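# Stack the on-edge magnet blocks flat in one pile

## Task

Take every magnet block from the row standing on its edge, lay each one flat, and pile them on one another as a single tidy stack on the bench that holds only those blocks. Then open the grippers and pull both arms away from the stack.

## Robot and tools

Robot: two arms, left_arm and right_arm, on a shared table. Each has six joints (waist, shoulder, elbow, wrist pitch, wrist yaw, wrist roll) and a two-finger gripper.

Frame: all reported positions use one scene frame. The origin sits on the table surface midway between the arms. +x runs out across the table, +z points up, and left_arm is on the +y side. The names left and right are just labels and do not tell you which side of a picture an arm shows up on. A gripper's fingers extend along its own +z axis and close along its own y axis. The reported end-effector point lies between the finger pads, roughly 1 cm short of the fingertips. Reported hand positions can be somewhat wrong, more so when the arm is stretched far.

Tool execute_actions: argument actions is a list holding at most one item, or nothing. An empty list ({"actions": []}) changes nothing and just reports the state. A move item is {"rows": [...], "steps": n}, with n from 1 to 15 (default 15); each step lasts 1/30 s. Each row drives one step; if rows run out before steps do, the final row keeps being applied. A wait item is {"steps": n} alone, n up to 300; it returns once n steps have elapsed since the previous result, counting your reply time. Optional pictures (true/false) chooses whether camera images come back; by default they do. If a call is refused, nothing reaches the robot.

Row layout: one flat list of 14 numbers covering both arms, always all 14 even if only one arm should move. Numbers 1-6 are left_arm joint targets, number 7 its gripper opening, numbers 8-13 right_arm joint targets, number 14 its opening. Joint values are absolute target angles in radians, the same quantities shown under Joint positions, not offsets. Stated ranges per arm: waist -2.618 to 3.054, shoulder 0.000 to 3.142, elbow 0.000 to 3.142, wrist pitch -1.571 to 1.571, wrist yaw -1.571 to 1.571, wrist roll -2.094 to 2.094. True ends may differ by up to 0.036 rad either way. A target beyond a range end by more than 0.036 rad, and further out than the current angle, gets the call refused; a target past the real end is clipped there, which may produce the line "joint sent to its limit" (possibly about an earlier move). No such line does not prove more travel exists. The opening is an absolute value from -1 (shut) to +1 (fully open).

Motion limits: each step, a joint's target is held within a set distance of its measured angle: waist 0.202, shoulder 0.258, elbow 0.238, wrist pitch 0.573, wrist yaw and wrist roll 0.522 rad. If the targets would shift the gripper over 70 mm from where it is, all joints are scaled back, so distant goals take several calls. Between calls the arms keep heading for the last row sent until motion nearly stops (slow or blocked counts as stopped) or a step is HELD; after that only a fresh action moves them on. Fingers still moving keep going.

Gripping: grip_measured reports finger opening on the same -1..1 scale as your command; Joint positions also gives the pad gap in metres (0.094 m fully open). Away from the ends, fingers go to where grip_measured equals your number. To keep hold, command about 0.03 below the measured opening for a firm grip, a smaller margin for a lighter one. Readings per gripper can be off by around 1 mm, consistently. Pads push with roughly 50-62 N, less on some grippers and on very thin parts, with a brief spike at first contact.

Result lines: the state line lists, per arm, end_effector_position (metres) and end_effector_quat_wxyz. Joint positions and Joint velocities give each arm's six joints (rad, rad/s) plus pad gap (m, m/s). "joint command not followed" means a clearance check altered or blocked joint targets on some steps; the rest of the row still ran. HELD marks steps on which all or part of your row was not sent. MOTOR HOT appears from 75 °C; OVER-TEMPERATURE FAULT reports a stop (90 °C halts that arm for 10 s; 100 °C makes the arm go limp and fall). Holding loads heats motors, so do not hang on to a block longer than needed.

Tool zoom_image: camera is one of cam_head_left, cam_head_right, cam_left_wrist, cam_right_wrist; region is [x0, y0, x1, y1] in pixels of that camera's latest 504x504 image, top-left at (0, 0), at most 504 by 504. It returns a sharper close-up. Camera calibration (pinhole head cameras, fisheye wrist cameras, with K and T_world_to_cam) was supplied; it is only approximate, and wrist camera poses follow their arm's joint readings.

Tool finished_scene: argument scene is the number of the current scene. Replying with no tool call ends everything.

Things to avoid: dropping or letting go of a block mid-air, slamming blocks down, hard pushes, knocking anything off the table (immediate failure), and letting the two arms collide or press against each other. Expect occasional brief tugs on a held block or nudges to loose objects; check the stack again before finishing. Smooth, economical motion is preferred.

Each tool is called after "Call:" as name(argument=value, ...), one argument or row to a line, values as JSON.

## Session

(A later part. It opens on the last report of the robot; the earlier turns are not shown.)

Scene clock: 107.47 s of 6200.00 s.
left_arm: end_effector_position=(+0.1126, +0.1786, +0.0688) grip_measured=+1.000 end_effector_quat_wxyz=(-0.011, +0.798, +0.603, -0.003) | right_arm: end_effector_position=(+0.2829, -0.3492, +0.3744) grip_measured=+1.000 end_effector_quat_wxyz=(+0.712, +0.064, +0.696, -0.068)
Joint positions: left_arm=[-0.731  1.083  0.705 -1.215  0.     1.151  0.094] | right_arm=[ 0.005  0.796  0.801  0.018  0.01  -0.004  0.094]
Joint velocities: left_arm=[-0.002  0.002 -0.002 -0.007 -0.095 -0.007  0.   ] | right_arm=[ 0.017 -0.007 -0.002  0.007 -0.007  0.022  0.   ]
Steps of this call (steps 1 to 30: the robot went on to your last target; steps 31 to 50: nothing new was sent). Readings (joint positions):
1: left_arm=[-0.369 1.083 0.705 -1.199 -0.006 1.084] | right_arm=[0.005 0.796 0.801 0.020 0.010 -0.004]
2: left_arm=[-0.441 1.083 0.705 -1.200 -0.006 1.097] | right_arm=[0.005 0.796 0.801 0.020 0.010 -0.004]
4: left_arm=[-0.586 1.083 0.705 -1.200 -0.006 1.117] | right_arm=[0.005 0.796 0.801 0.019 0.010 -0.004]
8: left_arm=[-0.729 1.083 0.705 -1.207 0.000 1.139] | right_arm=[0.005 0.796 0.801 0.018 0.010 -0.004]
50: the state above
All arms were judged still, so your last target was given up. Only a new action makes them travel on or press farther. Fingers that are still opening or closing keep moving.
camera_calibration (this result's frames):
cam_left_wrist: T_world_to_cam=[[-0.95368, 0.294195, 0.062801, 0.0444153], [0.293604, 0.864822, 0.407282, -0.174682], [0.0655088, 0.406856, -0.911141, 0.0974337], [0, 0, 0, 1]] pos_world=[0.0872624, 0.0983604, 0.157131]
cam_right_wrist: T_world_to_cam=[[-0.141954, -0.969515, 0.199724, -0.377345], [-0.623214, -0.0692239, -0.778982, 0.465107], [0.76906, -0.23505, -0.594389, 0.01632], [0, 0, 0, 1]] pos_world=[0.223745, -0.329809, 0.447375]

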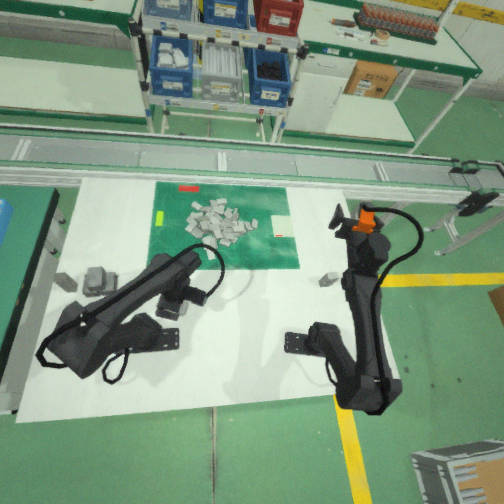

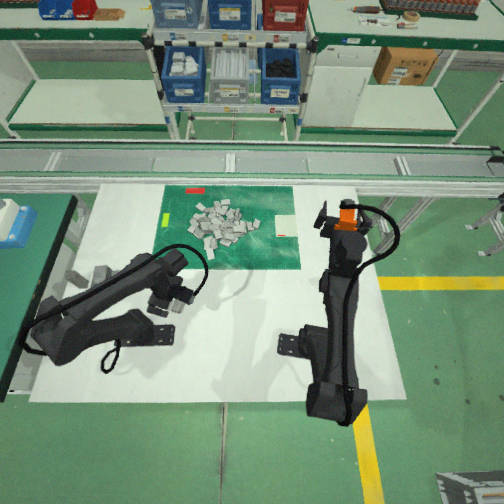

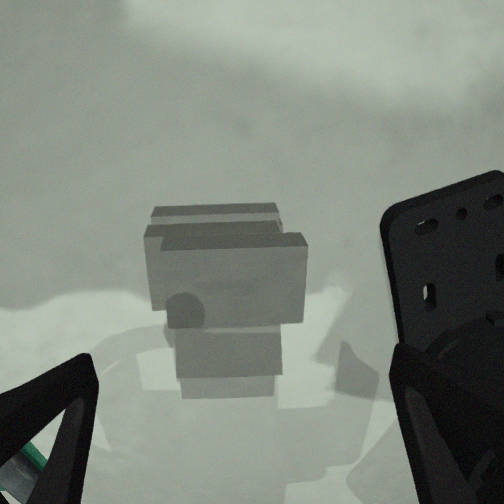

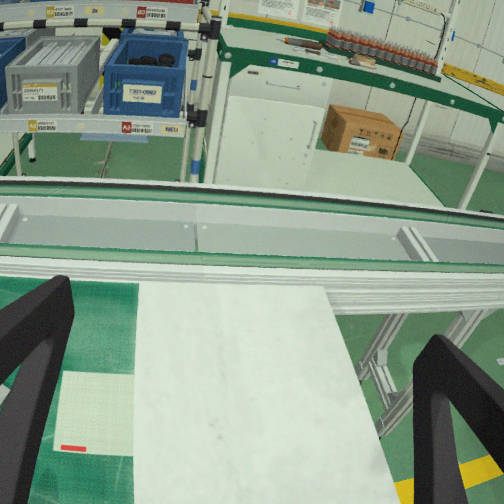

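Call:
execute_actions(
  actions=[
    {"rows":[[-0.52,1.04,0.70,-1.23,0,1.39,1,0,0.8,0.8,0,0,0,1]]},
  ],
  pictures=false,
)

Call:
execute_actions(
  actions=[
    {"rows":[[-0.52,1.06,0.51,-1.02,0,1.39,0.5,0,0.8,0.8,0,0,0,1]]},
  ],
  pictures=false,
)

Call:
execute_actions(
  actions=[
    {"steps":20},
  ],
)

Scene clock: 114.23 s of 6200.00 s.
left_arm: end_effector_position=(+0.1296, +0.2026, +0.0715) grip_measured=+1.000 end_effector_quat_wxyz=(-0.002, +0.804, +0.595, +0.002) | right_arm: end_effector_position=(+0.2829, -0.3492, +0.3743) grip_measured=+1.000 end_effector_quat_wxyz=(+0.712, +0.064, +0.696, -0.068)
Joint positions: left_arm=[-0.529  1.061  0.705 -1.216 -0.005  1.373  0.094] | right_arm=[ 0.005  0.796  0.801  0.017  0.01  -0.004  0.094]
Joint velocities: left_arm=[ 0.002 -0.022  0.007  0.007 -0.037  0.022  0.   ] | right_arm=[-0.012  0.002 -0.007 -0.081 -0.051  0.022  0.   ]
Steps of this call (steps 1 to 90: nothing new was sent; then 3.27 s passed at rest; steps 91 to 105: all 15 steps of this action). Readings (joint positions):
91: left_arm=[-0.703 1.081 0.705 -1.215 0.010 1.185] | right_arm=[0.005 0.796 0.801 0.017 0.010 -0.004]
92: left_arm=[-0.635 1.076 0.705 -1.216 0.010 1.225] | right_arm=[0.005 0.796 0.801 0.017 0.010 -0.004]
94: left_arm=[-0.547 1.065 0.705 -1.216 -0.002 1.280] | right_arm=[0.005 0.796 0.801 0.017 0.010 -0.004]
98: left_arm=[-0.529 1.061 0.705 -1.216 -0.005 1.340] | right_arm=[0.005 0.796 0.801 0.017 0.010 -0.004]
105: the state above

Scene clock: 114.73 s of 6200.00 s.
left_arm: end_effector_position=(+0.1166, +0.2098, +0.0263) grip_measured=+0.501 end_effector_quat_wxyz=(-0.010, +0.806, +0.592, -0.001) | right_arm: end_effector_position=(+0.2829, -0.3492, +0.3743) grip_measured=+1.000 end_effector_quat_wxyz=(+0.712, +0.064, +0.696, -0.068)
Joint positions: left_arm=[-0.529  1.057  0.52  -1.053 -0.006  1.381  0.071] | right_arm=[ 0.005  0.796  0.801  0.017  0.01  -0.004  0.094]
Joint velocities: left_arm=[-0.012 -0.007 -0.022  0.125 -0.081 -0.007 -0.001] | right_arm=[-0.007  0.002  0.007 -0.037  0.037 -0.022  0.   ]
Steps of this call (steps 1 to 15: all 15 steps of this action). Readings (joint positions):
1: left_arm=[-0.529 1.058 0.682 -1.189 -0.005 1.375] | right_arm=[0.005 0.796 0.801 0.017 0.010 -0.004]
2: left_arm=[-0.529 1.054 0.633 -1.134 -0.005 1.376] | right_arm=[0.005 0.796 0.801 0.017 0.010 -0.004]
4: left_arm=[-0.529 1.060 0.539 -1.092 -0.005 1.378] | right_arm=[0.005 0.796 0.801 0.017 0.010 -0.004]
8: left_arm=[-0.529 1.057 0.520 -1.067 -0.006 1.381] | right_arm=[0.005 0.796 0.801 0.017 0.010 -0.004]
15: the state above

Scene clock: 115.40 s of 6200.00 s.
left_arm: end_effector_position=(+0.1213, +0.2073, +0.0263) grip_measured=+0.501 end_effector_quat_wxyz=(-0.000, +0.806, +0.592, +0.003) | right_arm: end_effector_position=(+0.2829, -0.3492, +0.3743) grip_measured=+1.000 end_effector_quat_wxyz=(+0.712, +0.064, +0.696, -0.068)
Joint positions: left_arm=[-0.529  1.057  0.52  -1.032 -0.006  1.381  0.071] | right_arm=[ 0.005  0.796  0.801  0.017  0.01  -0.004  0.094]
Joint velocities: left_arm=[ 0.007  0.007  0.002 -0.066 -0.066  0.007  0.001] | right_arm=[ 0.002  0.002 -0.002  0.022  0.007 -0.051  0.   ]
Steps of this call (steps 1 to 20: the robot went on to your last target). Readings (joint positions):
1: left_arm=[-0.529 1.057 0.520 -1.049 -0.006 1.381] | right_arm=[0.005 0.796 0.801 0.017 0.010 -0.004]
2: left_arm=[-0.529 1.057 0.520 -1.045 -0.006 1.381] | right_arm=[0.005 0.796 0.801 0.017 0.010 -0.004]
4: left_arm=[-0.529 1.057 0.520 -1.039 -0.006 1.381] | right_arm=[0.005 0.796 0.801 0.017 0.010 -0.004]
8: left_arm=[-0.529 1.057 0.520 -1.034 -0.006 1.381] | right_arm=[0.005 0.796 0.801 0.017 0.010 -0.004]
20: the state above
camera_calibration (this result's frames):
cam_left_wrist: T_world_to_cam=[[-0.946211, 0.321228, 0.0386917, 0.0410352], [0.308702, 0.8605, 0.40527, -0.185598], [0.0968897, 0.395415, -0.913378, 0.0451048], [0, 0, 0, 1]] pos_world=[0.0917524, 0.128691, 0.114827]
cam_right_wrist: T_world_to_cam=[[-0.141879, -0.969529, 0.199712, -0.377348], [-0.623507, -0.0691714, -0.778752, 0.46505], [0.768837, -0.23501, -0.594694, 0.0164531], [0, 0, 0, 1]] pos_world=[0.223774, -0.329814, 0.447304]

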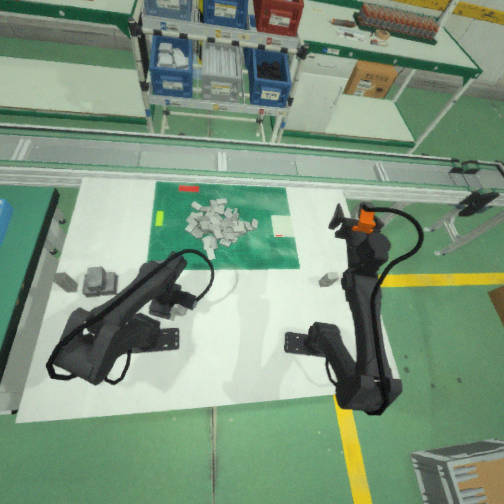

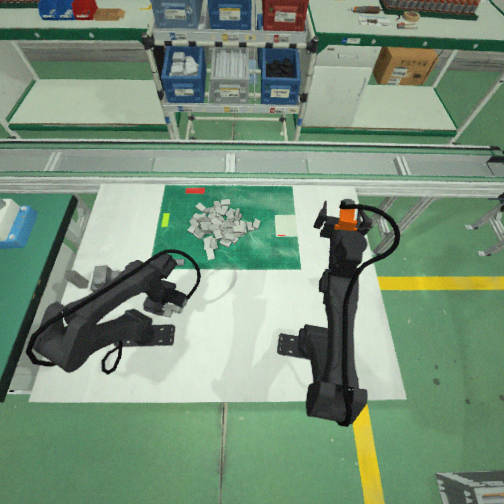

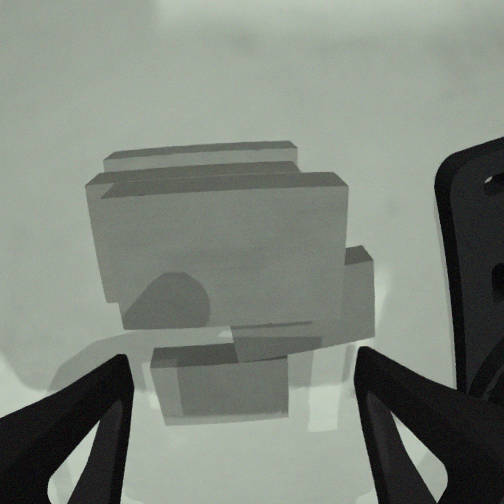

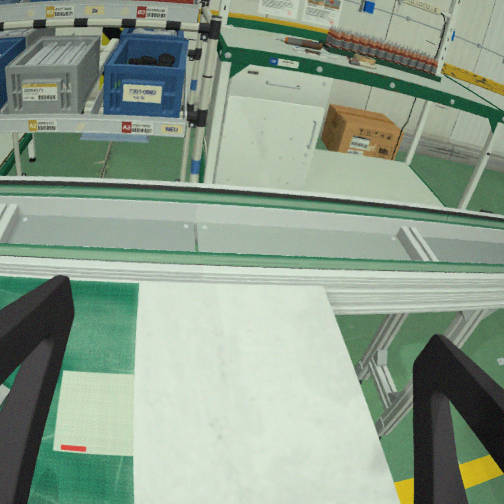

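Call:
execute_actions(
  actions=[
    {"rows":[[-0.38,1.07,0.53,-1.03,0,1.52,0.5,0,0.8,0.8,0,0,0,1]]},
  ],
  pictures=false,
)

Call:
execute_actions(
  actions=[
    {"rows":[[-0.38,1.07,0.46,-0.96,0,1.52,0.5,0,0.8,0.8,0,0,0,1]]},
  ],
)

Call:
execute_actions(
  actions=[
    {"rows":[[-0.38,1.07,0.46,-0.96,0,1.52,-0.3,0,0.8,0.8,0,0,0,1]]},
  ],
  pictures=false,
)

Call:
execute_actions(
  actions=[
    {"rows":[[-0.38,1.07,0.80,-1.30,0,1.52,-0.3,0,0.8,0.8,0,0,0,1]]},
  ],
  pictures=false,
)

Call:
execute_actions(
  actions=[
    {"rows":[[-0.86,1.08,0.80,-1.29,0,1.04,-0.3,0,0.8,0.8,0,0,0,1]]},
  ],
  pictures=false,
)

Call:
execute_actions(
  actions=[
    {"rows":[[-0.86,1.09,0.70,-1.18,0,1.04,-0.3,0,0.8,0.8,0,0,0,1]]},
  ],
  pictures=false,
)

Call:
execute_actions(
  actions=[
    {"steps":15},
  ],
)

Scene clock: 122.70 s of 6200.00 s.
left_arm: end_effector_position=(+0.1287, +0.2240, +0.0263) grip_measured=+0.501 end_effector_quat_wxyz=(-0.000, +0.802, +0.597, +0.003) | right_arm: end_effector_position=(+0.2829, -0.3492, +0.3743) grip_measured=+1.000 end_effector_quat_wxyz=(+0.712, +0.064, +0.696, -0.068)
Joint positions: left_arm=[-0.39   1.057  0.52  -1.031 -0.006  1.507  0.071] | right_arm=[ 0.005  0.796  0.801  0.017  0.01  -0.004  0.094]
Joint velocities: left_arm=[-0.007  0.002 -0.017 -0.022 -0.022  0.007 -0.001] | right_arm=[ 0.017  0.007 -0.017  0.022 -0.066  0.007  0.   ]
Steps of this call (steps 1 to 15: the robot went on to your last target; steps 16 to 90: nothing new was sent; then 3.80 s passed at rest; steps 91 to 105: all 15 steps of this action). Readings (joint positions):
91: left_arm=[-0.507 1.057 0.520 -1.031 0.001 1.400] | right_arm=[0.005 0.796 0.801 0.017 0.010 -0.004]
92: left_arm=[-0.458 1.057 0.520 -1.031 0.001 1.423] | right_arm=[0.005 0.796 0.801 0.017 0.010 -0.004]
94: left_arm=[-0.401 1.057 0.520 -1.031 -0.005 1.455] | right_arm=[0.005 0.796 0.801 0.017 0.010 -0.004]
98: left_arm=[-0.390 1.057 0.520 -1.031 -0.006 1.488] | right_arm=[0.005 0.796 0.801 0.017 0.010 -0.004]
105: the state above

Scene clock: 123.20 s of 6200.00 s.
left_arm: end_effector_position=(+0.1256, +0.2251, +0.0147) grip_measured=+0.501 end_effector_quat_wxyz=(-0.001, +0.803, +0.595, +0.003) | right_arm: end_effector_position=(+0.2829, -0.3492, +0.3743) grip_measured=+1.000 end_effector_quat_wxyz=(+0.712, +0.064, +0.696, -0.068)
Joint positions: left_arm=[-0.39   1.06   0.473 -0.981 -0.006  1.511  0.071] | right_arm=[ 0.005  0.796  0.801  0.017  0.01  -0.004  0.094]
Joint velocities: left_arm=[ 0.002 -0.007 -0.002 -0.11  -0.037 -0.022  0.001] | right_arm=[ 0.012 -0.012 -0.007  0.051  0.051 -0.051  0.   ]
Steps of this call (steps 1 to 15: all 15 steps of this action). Readings (joint positions):
1: left_arm=[-0.390 1.057 0.513 -1.022 -0.006 1.508] | right_arm=[0.005 0.796 0.801 0.017 0.010 -0.004]
2: left_arm=[-0.390 1.057 0.499 -1.004 -0.006 1.508] | right_arm=[0.005 0.796 0.801 0.017 0.010 -0.004]
4: left_arm=[-0.390 1.060 0.473 -0.991 -0.006 1.510] | right_arm=[0.005 0.796 0.801 0.017 0.010 -0.004]
8: left_arm=[-0.390 1.060 0.473 -0.981 -0.006 1.511] | right_arm=[0.005 0.796 0.801 0.017 0.010 -0.004]
15: the state above
camera_calibration (this result's frames):
cam_left_wrist: T_world_to_cam=[[-0.949203, 0.312179, 0.0394776, 0.0422335], [0.300786, 0.863316, 0.405232, -0.19724], [0.0924234, 0.396522, -0.913361, 0.0273898], [0, 0, 0, 1]] pos_world=[0.0968837, 0.146235, 0.103277]
cam_right_wrist: T_world_to_cam=[[-0.141879, -0.969529, 0.199712, -0.377348], [-0.623507, -0.0691714, -0.778752, 0.46505], [0.768837, -0.23501, -0.594694, 0.0164531], [0, 0, 0, 1]] pos_world=[0.223774, -0.329814, 0.447304]

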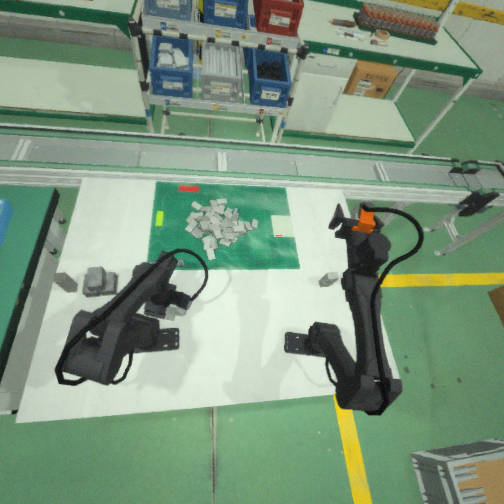

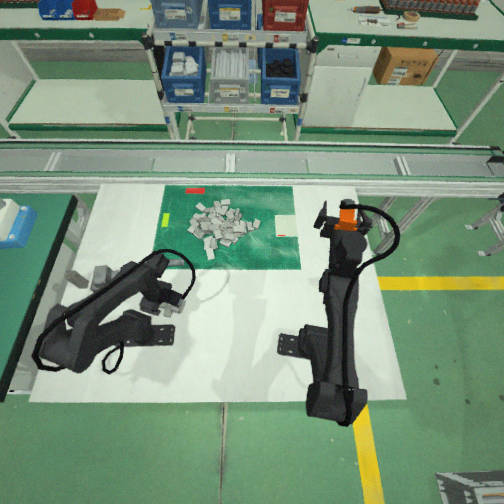

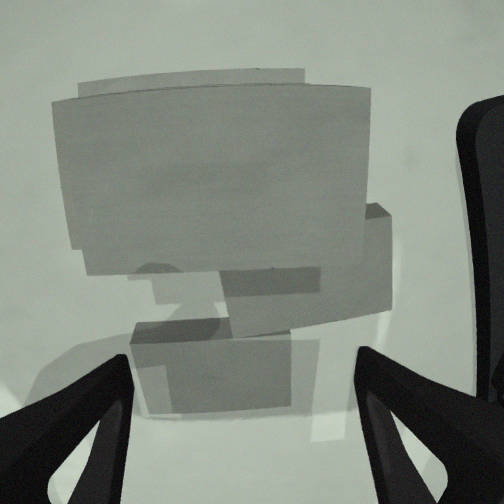

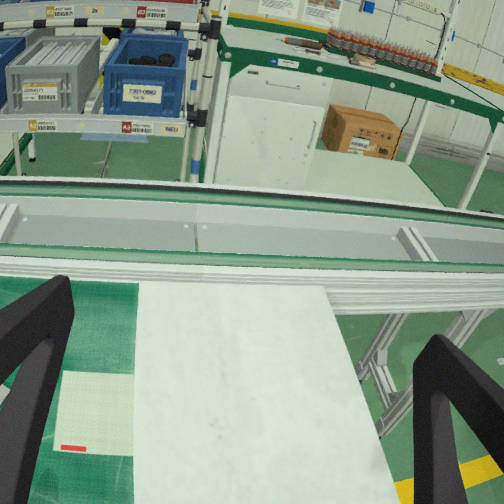

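Scene clock: 123.70 s of 6200.00 s.
left_arm: end_effector_position=(+0.1272, +0.2246, +0.0141) grip_measured=-0.106 end_effector_quat_wxyz=(+0.002, +0.804, +0.595, +0.005) | right_arm: end_effector_position=(+0.2829, -0.3492, +0.3743) grip_measured=+1.000 end_effector_quat_wxyz=(+0.712, +0.064, +0.696, -0.068)
Joint positions: left_arm=[-0.39   1.06   0.47  -0.971 -0.006  1.512  0.042] | right_arm=[ 0.005  0.796  0.801  0.017  0.01  -0.004  0.094]
Joint velocities: left_arm=[ 0.007  0.012 -0.007 -0.051 -0.007 -0.007 -0.001] | right_arm=[-0.002  0.007 -0.007 -0.022  0.022 -0.051  0.   ]
Steps of this call (steps 1 to 15: all 15 steps of this action). Readings (joint positions):
1: left_arm=[-0.390 1.060 0.473 -0.980 -0.006 1.511] | right_arm=[0.005 0.796 0.801 0.017 0.010 -0.004]
2: left_arm=[-0.390 1.060 0.472 -0.974 -0.006 1.511] | right_arm=[0.005 0.796 0.801 0.017 0.010 -0.004]
4: left_arm=[-0.390 1.060 0.470 -0.972 -0.006 1.512] | right_arm=[0.005 0.796 0.801 0.017 0.010 -0.004]
8: left_arm=[-0.390 1.060 0.470 -0.971 -0.006 1.512] | right_arm=[0.005 0.796 0.801 0.017 0.010 -0.004]
15: the state above

Scene clock: 124.20 s of 6200.00 s.
left_arm: end_effector_position=(+0.1477, +0.2171, +0.0927) grip_measured=-0.106 end_effector_quat_wxyz=(+0.007, +0.804, +0.594, +0.009) | right_arm: end_effector_position=(+0.2829, -0.3492, +0.3743) grip_measured=+1.000 end_effector_quat_wxyz=(+0.712, +0.064, +0.696, -0.068)
Joint positions: left_arm=[-0.39   1.077  0.797 -1.269 -0.007  1.513  0.042] | right_arm=[ 0.005  0.796  0.801  0.017  0.01  -0.004  0.094]
Joint velocities: left_arm=[-0.012  0.012 -0.002 -0.183 -0.037  0.081 -0.001] | right_arm=[-0.012 -0.002  0.002  0.051 -0.007  0.007  0.   ]
Steps of this call (steps 1 to 15: all 15 steps of this action). Readings (joint positions):
1: left_arm=[-0.390 1.064 0.497 -1.010 -0.007 1.512] | right_arm=[0.005 0.796 0.801 0.017 0.010 -0.004]
2: left_arm=[-0.390 1.074 0.555 -1.094 -0.007 1.513] | right_arm=[0.005 0.796 0.801 0.017 0.010 -0.004]
4: left_arm=[-0.390 1.077 0.689 -1.179 -0.007 1.513] | right_arm=[0.005 0.796 0.801 0.017 0.010 -0.004]
8: left_arm=[-0.390 1.077 0.797 -1.198 -0.007 1.513] | right_arm=[0.005 0.796 0.801 0.017 0.010 -0.004]
15: the state above

Scene clock: 124.70 s of 6200.00 s.
left_arm: end_effector_position=(+0.1083, +0.1590, +0.0927) grip_measured=-0.106 end_effector_quat_wxyz=(+0.008, +0.808, +0.589, +0.002) | right_arm: end_effector_position=(+0.2829, -0.3492, +0.3743) grip_measured=+1.000 end_effector_quat_wxyz=(+0.712, +0.064, +0.696, -0.068)
Joint positions: left_arm=[-0.852  1.077  0.797 -1.276 -0.002  1.066  0.042] | right_arm=[ 0.005  0.796  0.801  0.017  0.01  -0.004  0.094]
Joint velocities: left_arm=[ 0.002  0.002  0.012  0.007 -0.022 -0.168 -0.001] | right_arm=[ 0.007  0.017  0.012 -0.037  0.007 -0.007  0.   ]
Steps of this call (steps 1 to 15: all 15 steps of this action). Readings (joint positions):
1: left_arm=[-0.418 1.077 0.797 -1.273 -0.019 1.448] | right_arm=[0.005 0.796 0.801 0.017 0.010 -0.004]
2: left_arm=[-0.488 1.077 0.797 -1.273 -0.023 1.367] | right_arm=[0.005 0.796 0.801 0.017 0.010 -0.004]
4: left_arm=[-0.633 1.077 0.797 -1.273 -0.018 1.251] | right_arm=[0.005 0.796 0.801 0.017 0.010 -0.004]
8: left_arm=[-0.840 1.077 0.797 -1.273 -0.002 1.132] | right_arm=[0.005 0.796 0.801 0.017 0.010 -0.004]
15: the state above

Scene clock: 125.20 s of 6200.00 s.
left_arm: end_effector_position=(+0.1018, +0.1661, +0.0644) grip_measured=-0.106 end_effector_quat_wxyz=(-0.012, +0.803, +0.596, -0.000) | right_arm: end_effector_position=(+0.2829, -0.3492, +0.3743) grip_measured=+1.000 end_effector_quat_wxyz=(+0.712, +0.064, +0.696, -0.068)
Joint positions: left_arm=[-0.852  1.09   0.691 -1.195 -0.002  1.048  0.042] | right_arm=[ 0.005  0.796  0.801  0.017  0.01  -0.004  0.094]
Joint velocities: left_arm=[-0.012 -0.007  0.022 -0.037  0.022 -0.007  0.   ] | right_arm=[ 0.007  0.002  0.007 -0.022 -0.007  0.007  0.   ]
Steps of this call (steps 1 to 15: all 15 steps of this action). Readings (joint positions):
1: left_arm=[-0.852 1.077 0.786 -1.264 -0.002 1.062] | right_arm=[0.005 0.796 0.801 0.017 0.010 -0.004]
2: left_arm=[-0.852 1.077 0.763 -1.239 -0.002 1.059] | right_arm=[0.005 0.796 0.801 0.017 0.010 -0.004]
4: left_arm=[-0.852 1.085 0.715 -1.219 -0.002 1.055] | right_arm=[0.005 0.796 0.801 0.017 0.010 -0.004]
8: left_arm=[-0.852 1.090 0.691 -1.215 -0.002 1.051] | right_arm=[0.005 0.796 0.801 0.017 0.010 -0.004]
15: the state above

Scene clock: 125.70 s of 6200.00 s.
left_arm: end_effector_position=(+0.1023, +0.1655, +0.0644) grip_measured=-0.106 end_effector_quat_wxyz=(-0.010, +0.803, +0.596, -0.000) | right_arm: end_effector_position=(+0.2829, -0.3492, +0.3743) grip_measured=+1.000 end_effector_quat_wxyz=(+0.712, +0.064, +0.696, -0.068)
Joint positions: left_arm=[-0.852  1.09   0.691 -1.192 -0.002  1.048  0.042] | right_arm=[ 0.005  0.796  0.801  0.017  0.01  -0.004  0.094]
Joint velocities: left_arm=[-0.012  0.017  0.017  0.007  0.066  0.066 -0.   ] | right_arm=[-0.002 -0.012 -0.007  0.022 -0.022  0.007  0.   ]
Steps of this call (steps 1 to 15: the robot went on to your last target). Readings (joint positions):
1: left_arm=[-0.852 1.090 0.691 -1.195 -0.002 1.048] | right_arm=[0.005 0.796 0.801 0.017 0.010 -0.004]
2: left_arm=[-0.852 1.090 0.691 -1.194 -0.002 1.048] | right_arm=[0.005 0.796 0.801 0.017 0.010 -0.004]
4: left_arm=[-0.852 1.090 0.691 -1.194 -0.002 1.048] | right_arm=[0.005 0.796 0.801 0.017 0.010 -0.004]
8: left_arm=[-0.852 1.090 0.691 -1.193 -0.002 1.048] | right_arm=[0.005 0.796 0.801 0.017 0.010 -0.004]
15: the state above
All arms were judged still, so your last target was given up. Only a new action makes them travel on or press farther. Fingers that are still opening or closing keep moving.
camera_calibration (this result's frames):
cam_left_wrist: T_world_to_cam=[[-0.948864, 0.310115, 0.0590403, 0.0358552], [0.306268, 0.858976, 0.410316, -0.159085], [0.0765312, 0.407417, -0.91003, 0.0981777], [0, 0, 0, 1]] pos_world=[0.0752306, 0.0855313, 0.152503]
cam_right_wrist: T_world_to_cam=[[-0.141879, -0.969529, 0.199712, -0.377348], [-0.623507, -0.0691714, -0.778752, 0.46505], [0.768837, -0.23501, -0.594694, 0.0164531], [0, 0, 0, 1]] pos_world=[0.223774, -0.329814, 0.447304]

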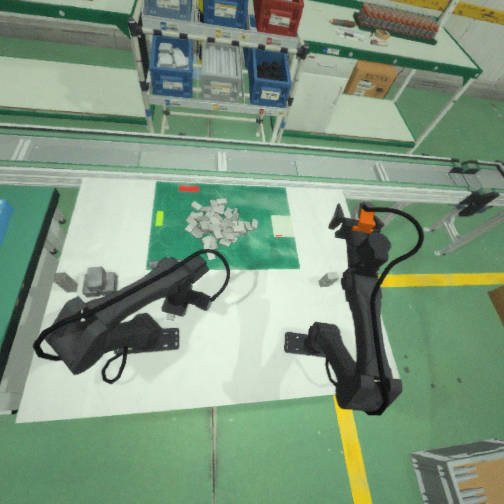

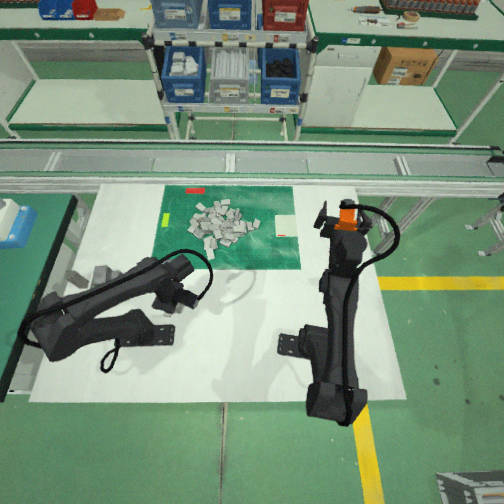

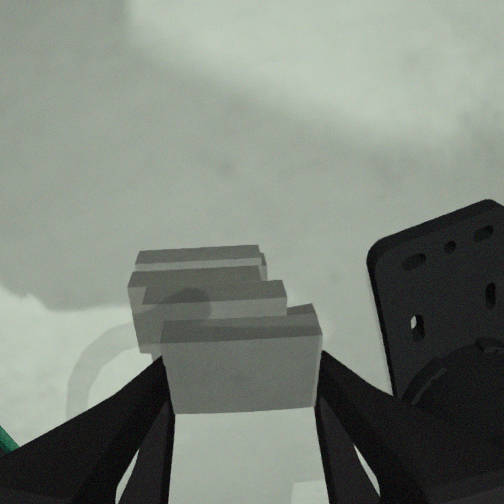

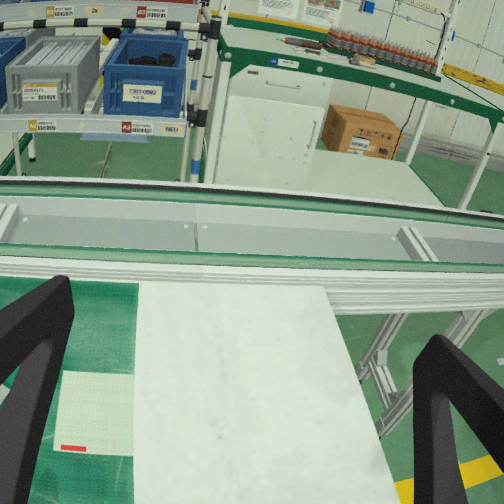

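Call:
execute_actions(
  actions=[
    {"rows":[[-0.85,1.14,0.70,-1.12,0,1.04,-0.3,0,0.8,0.8,0,0,0,1]]},
  ],
  pictures=false,
)

Call:
execute_actions(
  actions=[
    {"rows":[[-0.85,1.14,0.70,-1.12,0,1.04,0.5,0,0.8,0.8,0,0,0,1]]},
  ],
  pictures=false,
)

Call:
execute_actions(
  actions=[
    {"rows":[[-0.85,1.08,0.85,-1.33,0,1.04,0.5,0,0.8,0.8,0,0,0,1]]},
  ],
  pictures=false,
)

Call:
execute_actions(
  actions=[
    {"rows":[[-0.3,1.0,0.85,-1.42,0,1.6,0.5,0,0.8,0.8,0,0,0,1]]},
  ],
  pictures=false,
)

Call:
execute_actions(
  actions=[
    {"steps":15},
  ],
)

Scene clock: 130.43 s of 6200.00 s.
left_arm: end_effector_position=(+0.1071, +0.1603, +0.0585) grip_measured=-0.106 end_effector_quat_wxyz=(-0.014, +0.803, +0.596, -0.001) | right_arm: end_effector_position=(+0.2829, -0.3492, +0.3743) grip_measured=+1.000 end_effector_quat_wxyz=(+0.712, +0.064, +0.696, -0.068)
Joint positions: left_arm=[-0.852  1.136  0.691 -1.153 -0.001  1.048  0.042] | right_arm=[ 0.005  0.796  0.801  0.017  0.01  -0.004  0.094]
Joint velocities: left_arm=[-0.002 -0.017 -0.012 -0.037  0.037 -0.022 -0.001] | right_arm=[-0.017 -0.012 -0.017  0.037 -0.022 -0.066  0.   ]
Steps of this call (steps 1 to 90: nothing new was sent; then 1.23 s passed at rest; steps 91 to 105: all 15 steps of this action). Readings (joint positions):
91: left_arm=[-0.852 1.095 0.691 -1.189 -0.002 1.048] | right_arm=[0.005 0.796 0.801 0.017 0.010 -0.004]
92: left_arm=[-0.852 1.105 0.691 -1.181 -0.002 1.048] | right_arm=[0.005 0.796 0.801 0.017 0.010 -0.004]
94: left_arm=[-0.852 1.129 0.691 -1.161 -0.002 1.048] | right_arm=[0.005 0.796 0.801 0.017 0.010 -0.004]
98: left_arm=[-0.852 1.136 0.691 -1.153 -0.001 1.048] | right_arm=[0.005 0.796 0.801 0.017 0.010 -0.004]
105: the state above

Scene clock: 130.93 s of 6200.00 s.
left_arm: end_effector_position=(+0.1103, +0.1568, +0.0584) grip_measured=+0.498 end_effector_quat_wxyz=(-0.004, +0.803, +0.596, +0.000) | right_arm: end_effector_position=(+0.2829, -0.3492, +0.3743) grip_measured=+1.000 end_effector_quat_wxyz=(+0.712, +0.064, +0.696, -0.068)
Joint positions: left_arm=[-0.852  1.136  0.691 -1.134 -0.001  1.048  0.07 ] | right_arm=[ 0.005  0.796  0.801  0.017  0.01  -0.004  0.094]
Joint velocities: left_arm=[-0.017  0.002  0.007 -0.037 -0.007  0.022 -0.001] | right_arm=[-0.007 -0.007 -0.007  0.051 -0.022  0.007  0.   ]
Steps of this call (steps 1 to 15: all 15 steps of this action). Readings (joint positions):
1: left_arm=[-0.852 1.136 0.691 -1.153 -0.001 1.048] | right_arm=[0.005 0.796 0.801 0.017 0.010 -0.004]
2: left_arm=[-0.852 1.136 0.691 -1.150 -0.001 1.048] | right_arm=[0.005 0.796 0.801 0.017 0.010 -0.004]
4: left_arm=[-0.852 1.136 0.691 -1.144 -0.001 1.048] | right_arm=[0.005 0.796 0.801 0.017 0.010 -0.004]
8: left_arm=[-0.852 1.136 0.691 -1.137 -0.001 1.048] | right_arm=[0.005 0.796 0.801 0.017 0.010 -0.004]
15: the state above

Scene clock: 131.43 s of 6200.00 s.
left_arm: end_effector_position=(+0.1094, +0.1580, +0.1010) grip_measured=+0.498 end_effector_quat_wxyz=(+0.004, +0.803, +0.596, +0.001) | right_arm: end_effector_position=(+0.2829, -0.3492, +0.3743) grip_measured=+1.000 end_effector_quat_wxyz=(+0.712, +0.064, +0.696, -0.068)
Joint positions: left_arm=[-0.852  1.091  0.837 -1.31  -0.002  1.048  0.07 ] | right_arm=[ 0.005  0.796  0.801  0.017  0.01  -0.004  0.094]
Joint velocities: left_arm=[ 0.007 -0.012  0.002 -0.051  0.066  0.037  0.001] | right_arm=[-0.007 -0.007  0.007  0.022  0.037 -0.066  0.   ]
Steps of this call (steps 1 to 15: all 15 steps of this action). Readings (joint positions):
1: left_arm=[-0.852 1.135 0.707 -1.157 -0.002 1.048] | right_arm=[0.005 0.796 0.801 0.017 0.010 -0.004]
2: left_arm=[-0.852 1.132 0.741 -1.202 -0.002 1.048] | right_arm=[0.005 0.796 0.801 0.017 0.010 -0.004]
4: left_arm=[-0.852 1.111 0.805 -1.242 -0.002 1.048] | right_arm=[0.005 0.796 0.801 0.017 0.010 -0.004]
8: left_arm=[-0.852 1.091 0.837 -1.274 -0.002 1.048] | right_arm=[0.005 0.796 0.801 0.017 0.010 -0.004]
15: the state above

Scene clock: 131.93 s of 6200.00 s.
left_arm: end_effector_position=(+0.1310, +0.2351, +0.1102) grip_measured=+0.498 end_effector_quat_wxyz=(-0.005, +0.797, +0.604, +0.002) | right_arm: end_effector_position=(+0.2829, -0.3492, +0.3743) grip_measured=+1.000 end_effector_quat_wxyz=(+0.712, +0.064, +0.696, -0.068)
Joint positions: left_arm=[-0.309  1.015  0.837 -1.399 -0.01   1.571  0.07 ] | right_arm=[ 0.005  0.796  0.801  0.017  0.01  -0.004  0.094]
Joint velocities: left_arm=[-0.007 -0.012 -0.007 -0.081  0.007  0.11   0.   ] | right_arm=[-0.012 -0.007 -0.002 -0.007 -0.066  0.095  0.   ]
Steps of this call (steps 1 to 15: all 15 steps of this action). Readings (joint positions):
1: left_arm=[-0.823 1.085 0.837 -1.314 0.008 1.120] | right_arm=[0.005 0.796 0.801 0.017 0.010 -0.004]
2: left_arm=[-0.753 1.070 0.837 -1.327 0.009 1.213] | right_arm=[0.005 0.796 0.801 0.017 0.010 -0.004]
4: left_arm=[-0.605 1.033 0.837 -1.351 0.004 1.350] | right_arm=[0.005 0.796 0.801 0.017 0.010 -0.004]
8: left_arm=[-0.347 1.015 0.837 -1.381 -0.007 1.493] | right_arm=[0.005 0.796 0.801 0.017 0.010 -0.004]
15: the state above

Scene clock: 132.43 s of 6200.00 s.
left_arm: end_effector_position=(+0.1302, +0.2353, +0.1102) grip_measured=+0.498 end_effector_quat_wxyz=(-0.007, +0.803, +0.596, +0.001) | right_arm: end_effector_position=(+0.2829, -0.3492, +0.3743) grip_measured=+1.000 end_effector_quat_wxyz=(+0.712, +0.064, +0.696, -0.068)
Joint positions: left_arm=[-0.309  1.015  0.837 -1.402 -0.01   1.591  0.07 ] | right_arm=[ 0.005  0.796  0.801  0.017  0.01  -0.004  0.094]
Joint velocities: left_arm=[-0.007  0.002 -0.017  0.007  0.022 -0.007 -0.   ] | right_arm=[-0.002  0.002  0.012 -0.007  0.007 -0.081  0.   ]
Steps of this call (steps 1 to 15: the robot went on to your last target). Readings (joint positions):
1: left_arm=[-0.309 1.015 0.837 -1.400 -0.010 1.575] | right_arm=[0.005 0.796 0.801 0.017 0.010 -0.004]
2: left_arm=[-0.309 1.015 0.837 -1.400 -0.010 1.578] | right_arm=[0.005 0.796 0.801 0.017 0.010 -0.004]
4: left_arm=[-0.309 1.015 0.837 -1.401 -0.010 1.583] | right_arm=[0.005 0.796 0.801 0.017 0.010 -0.004]
8: left_arm=[-0.309 1.015 0.837 -1.402 -0.010 1.588] | right_arm=[0.005 0.796 0.801 0.017 0.010 -0.004]
15: the state above
camera_calibration (this result's frames):
cam_left_wrist: T_world_to_cam=[[-0.948965, 0.311145, 0.0515252, 0.0385958], [0.304356, 0.860663, 0.408199, -0.246248], [0.0826633, 0.403049, -0.911438, 0.109661], [0, 0, 0, 1]] pos_world=[0.102508, 0.155729, 0.198479]
cam_right_wrist: T_world_to_cam=[[-0.141879, -0.969529, 0.199712, -0.377348], [-0.623507, -0.0691714, -0.778752, 0.46505], [0.768837, -0.23501, -0.594694, 0.0164531], [0, 0, 0, 1]] pos_world=[0.223774, -0.329814, 0.447304]

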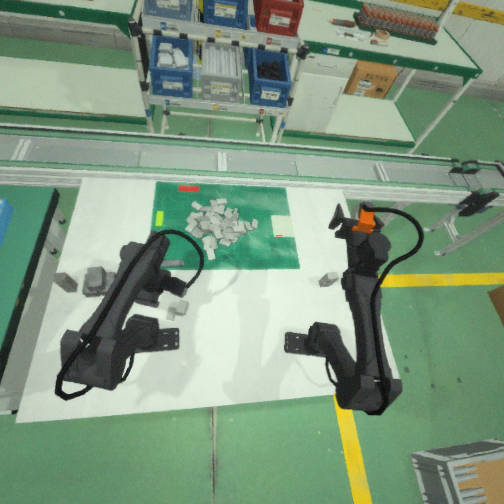

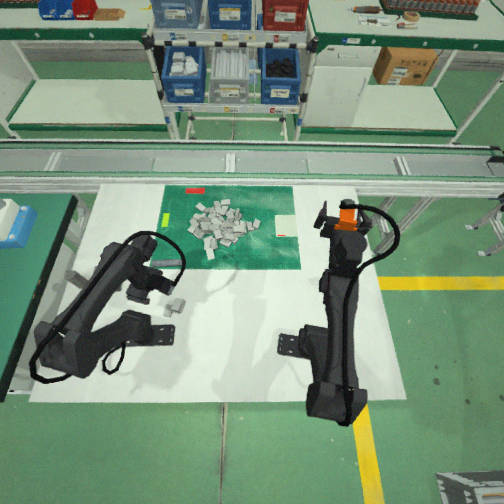

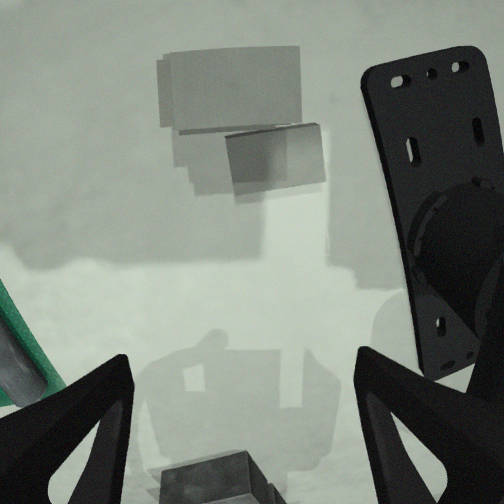

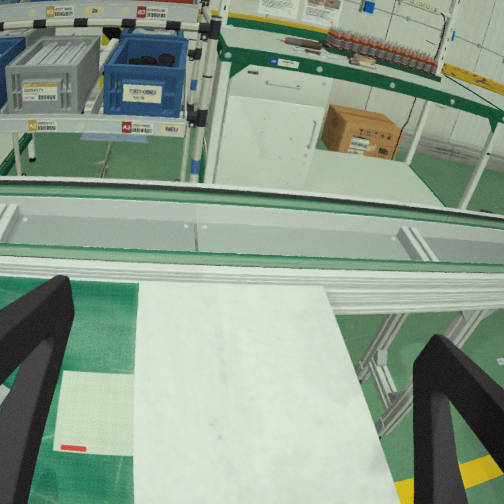

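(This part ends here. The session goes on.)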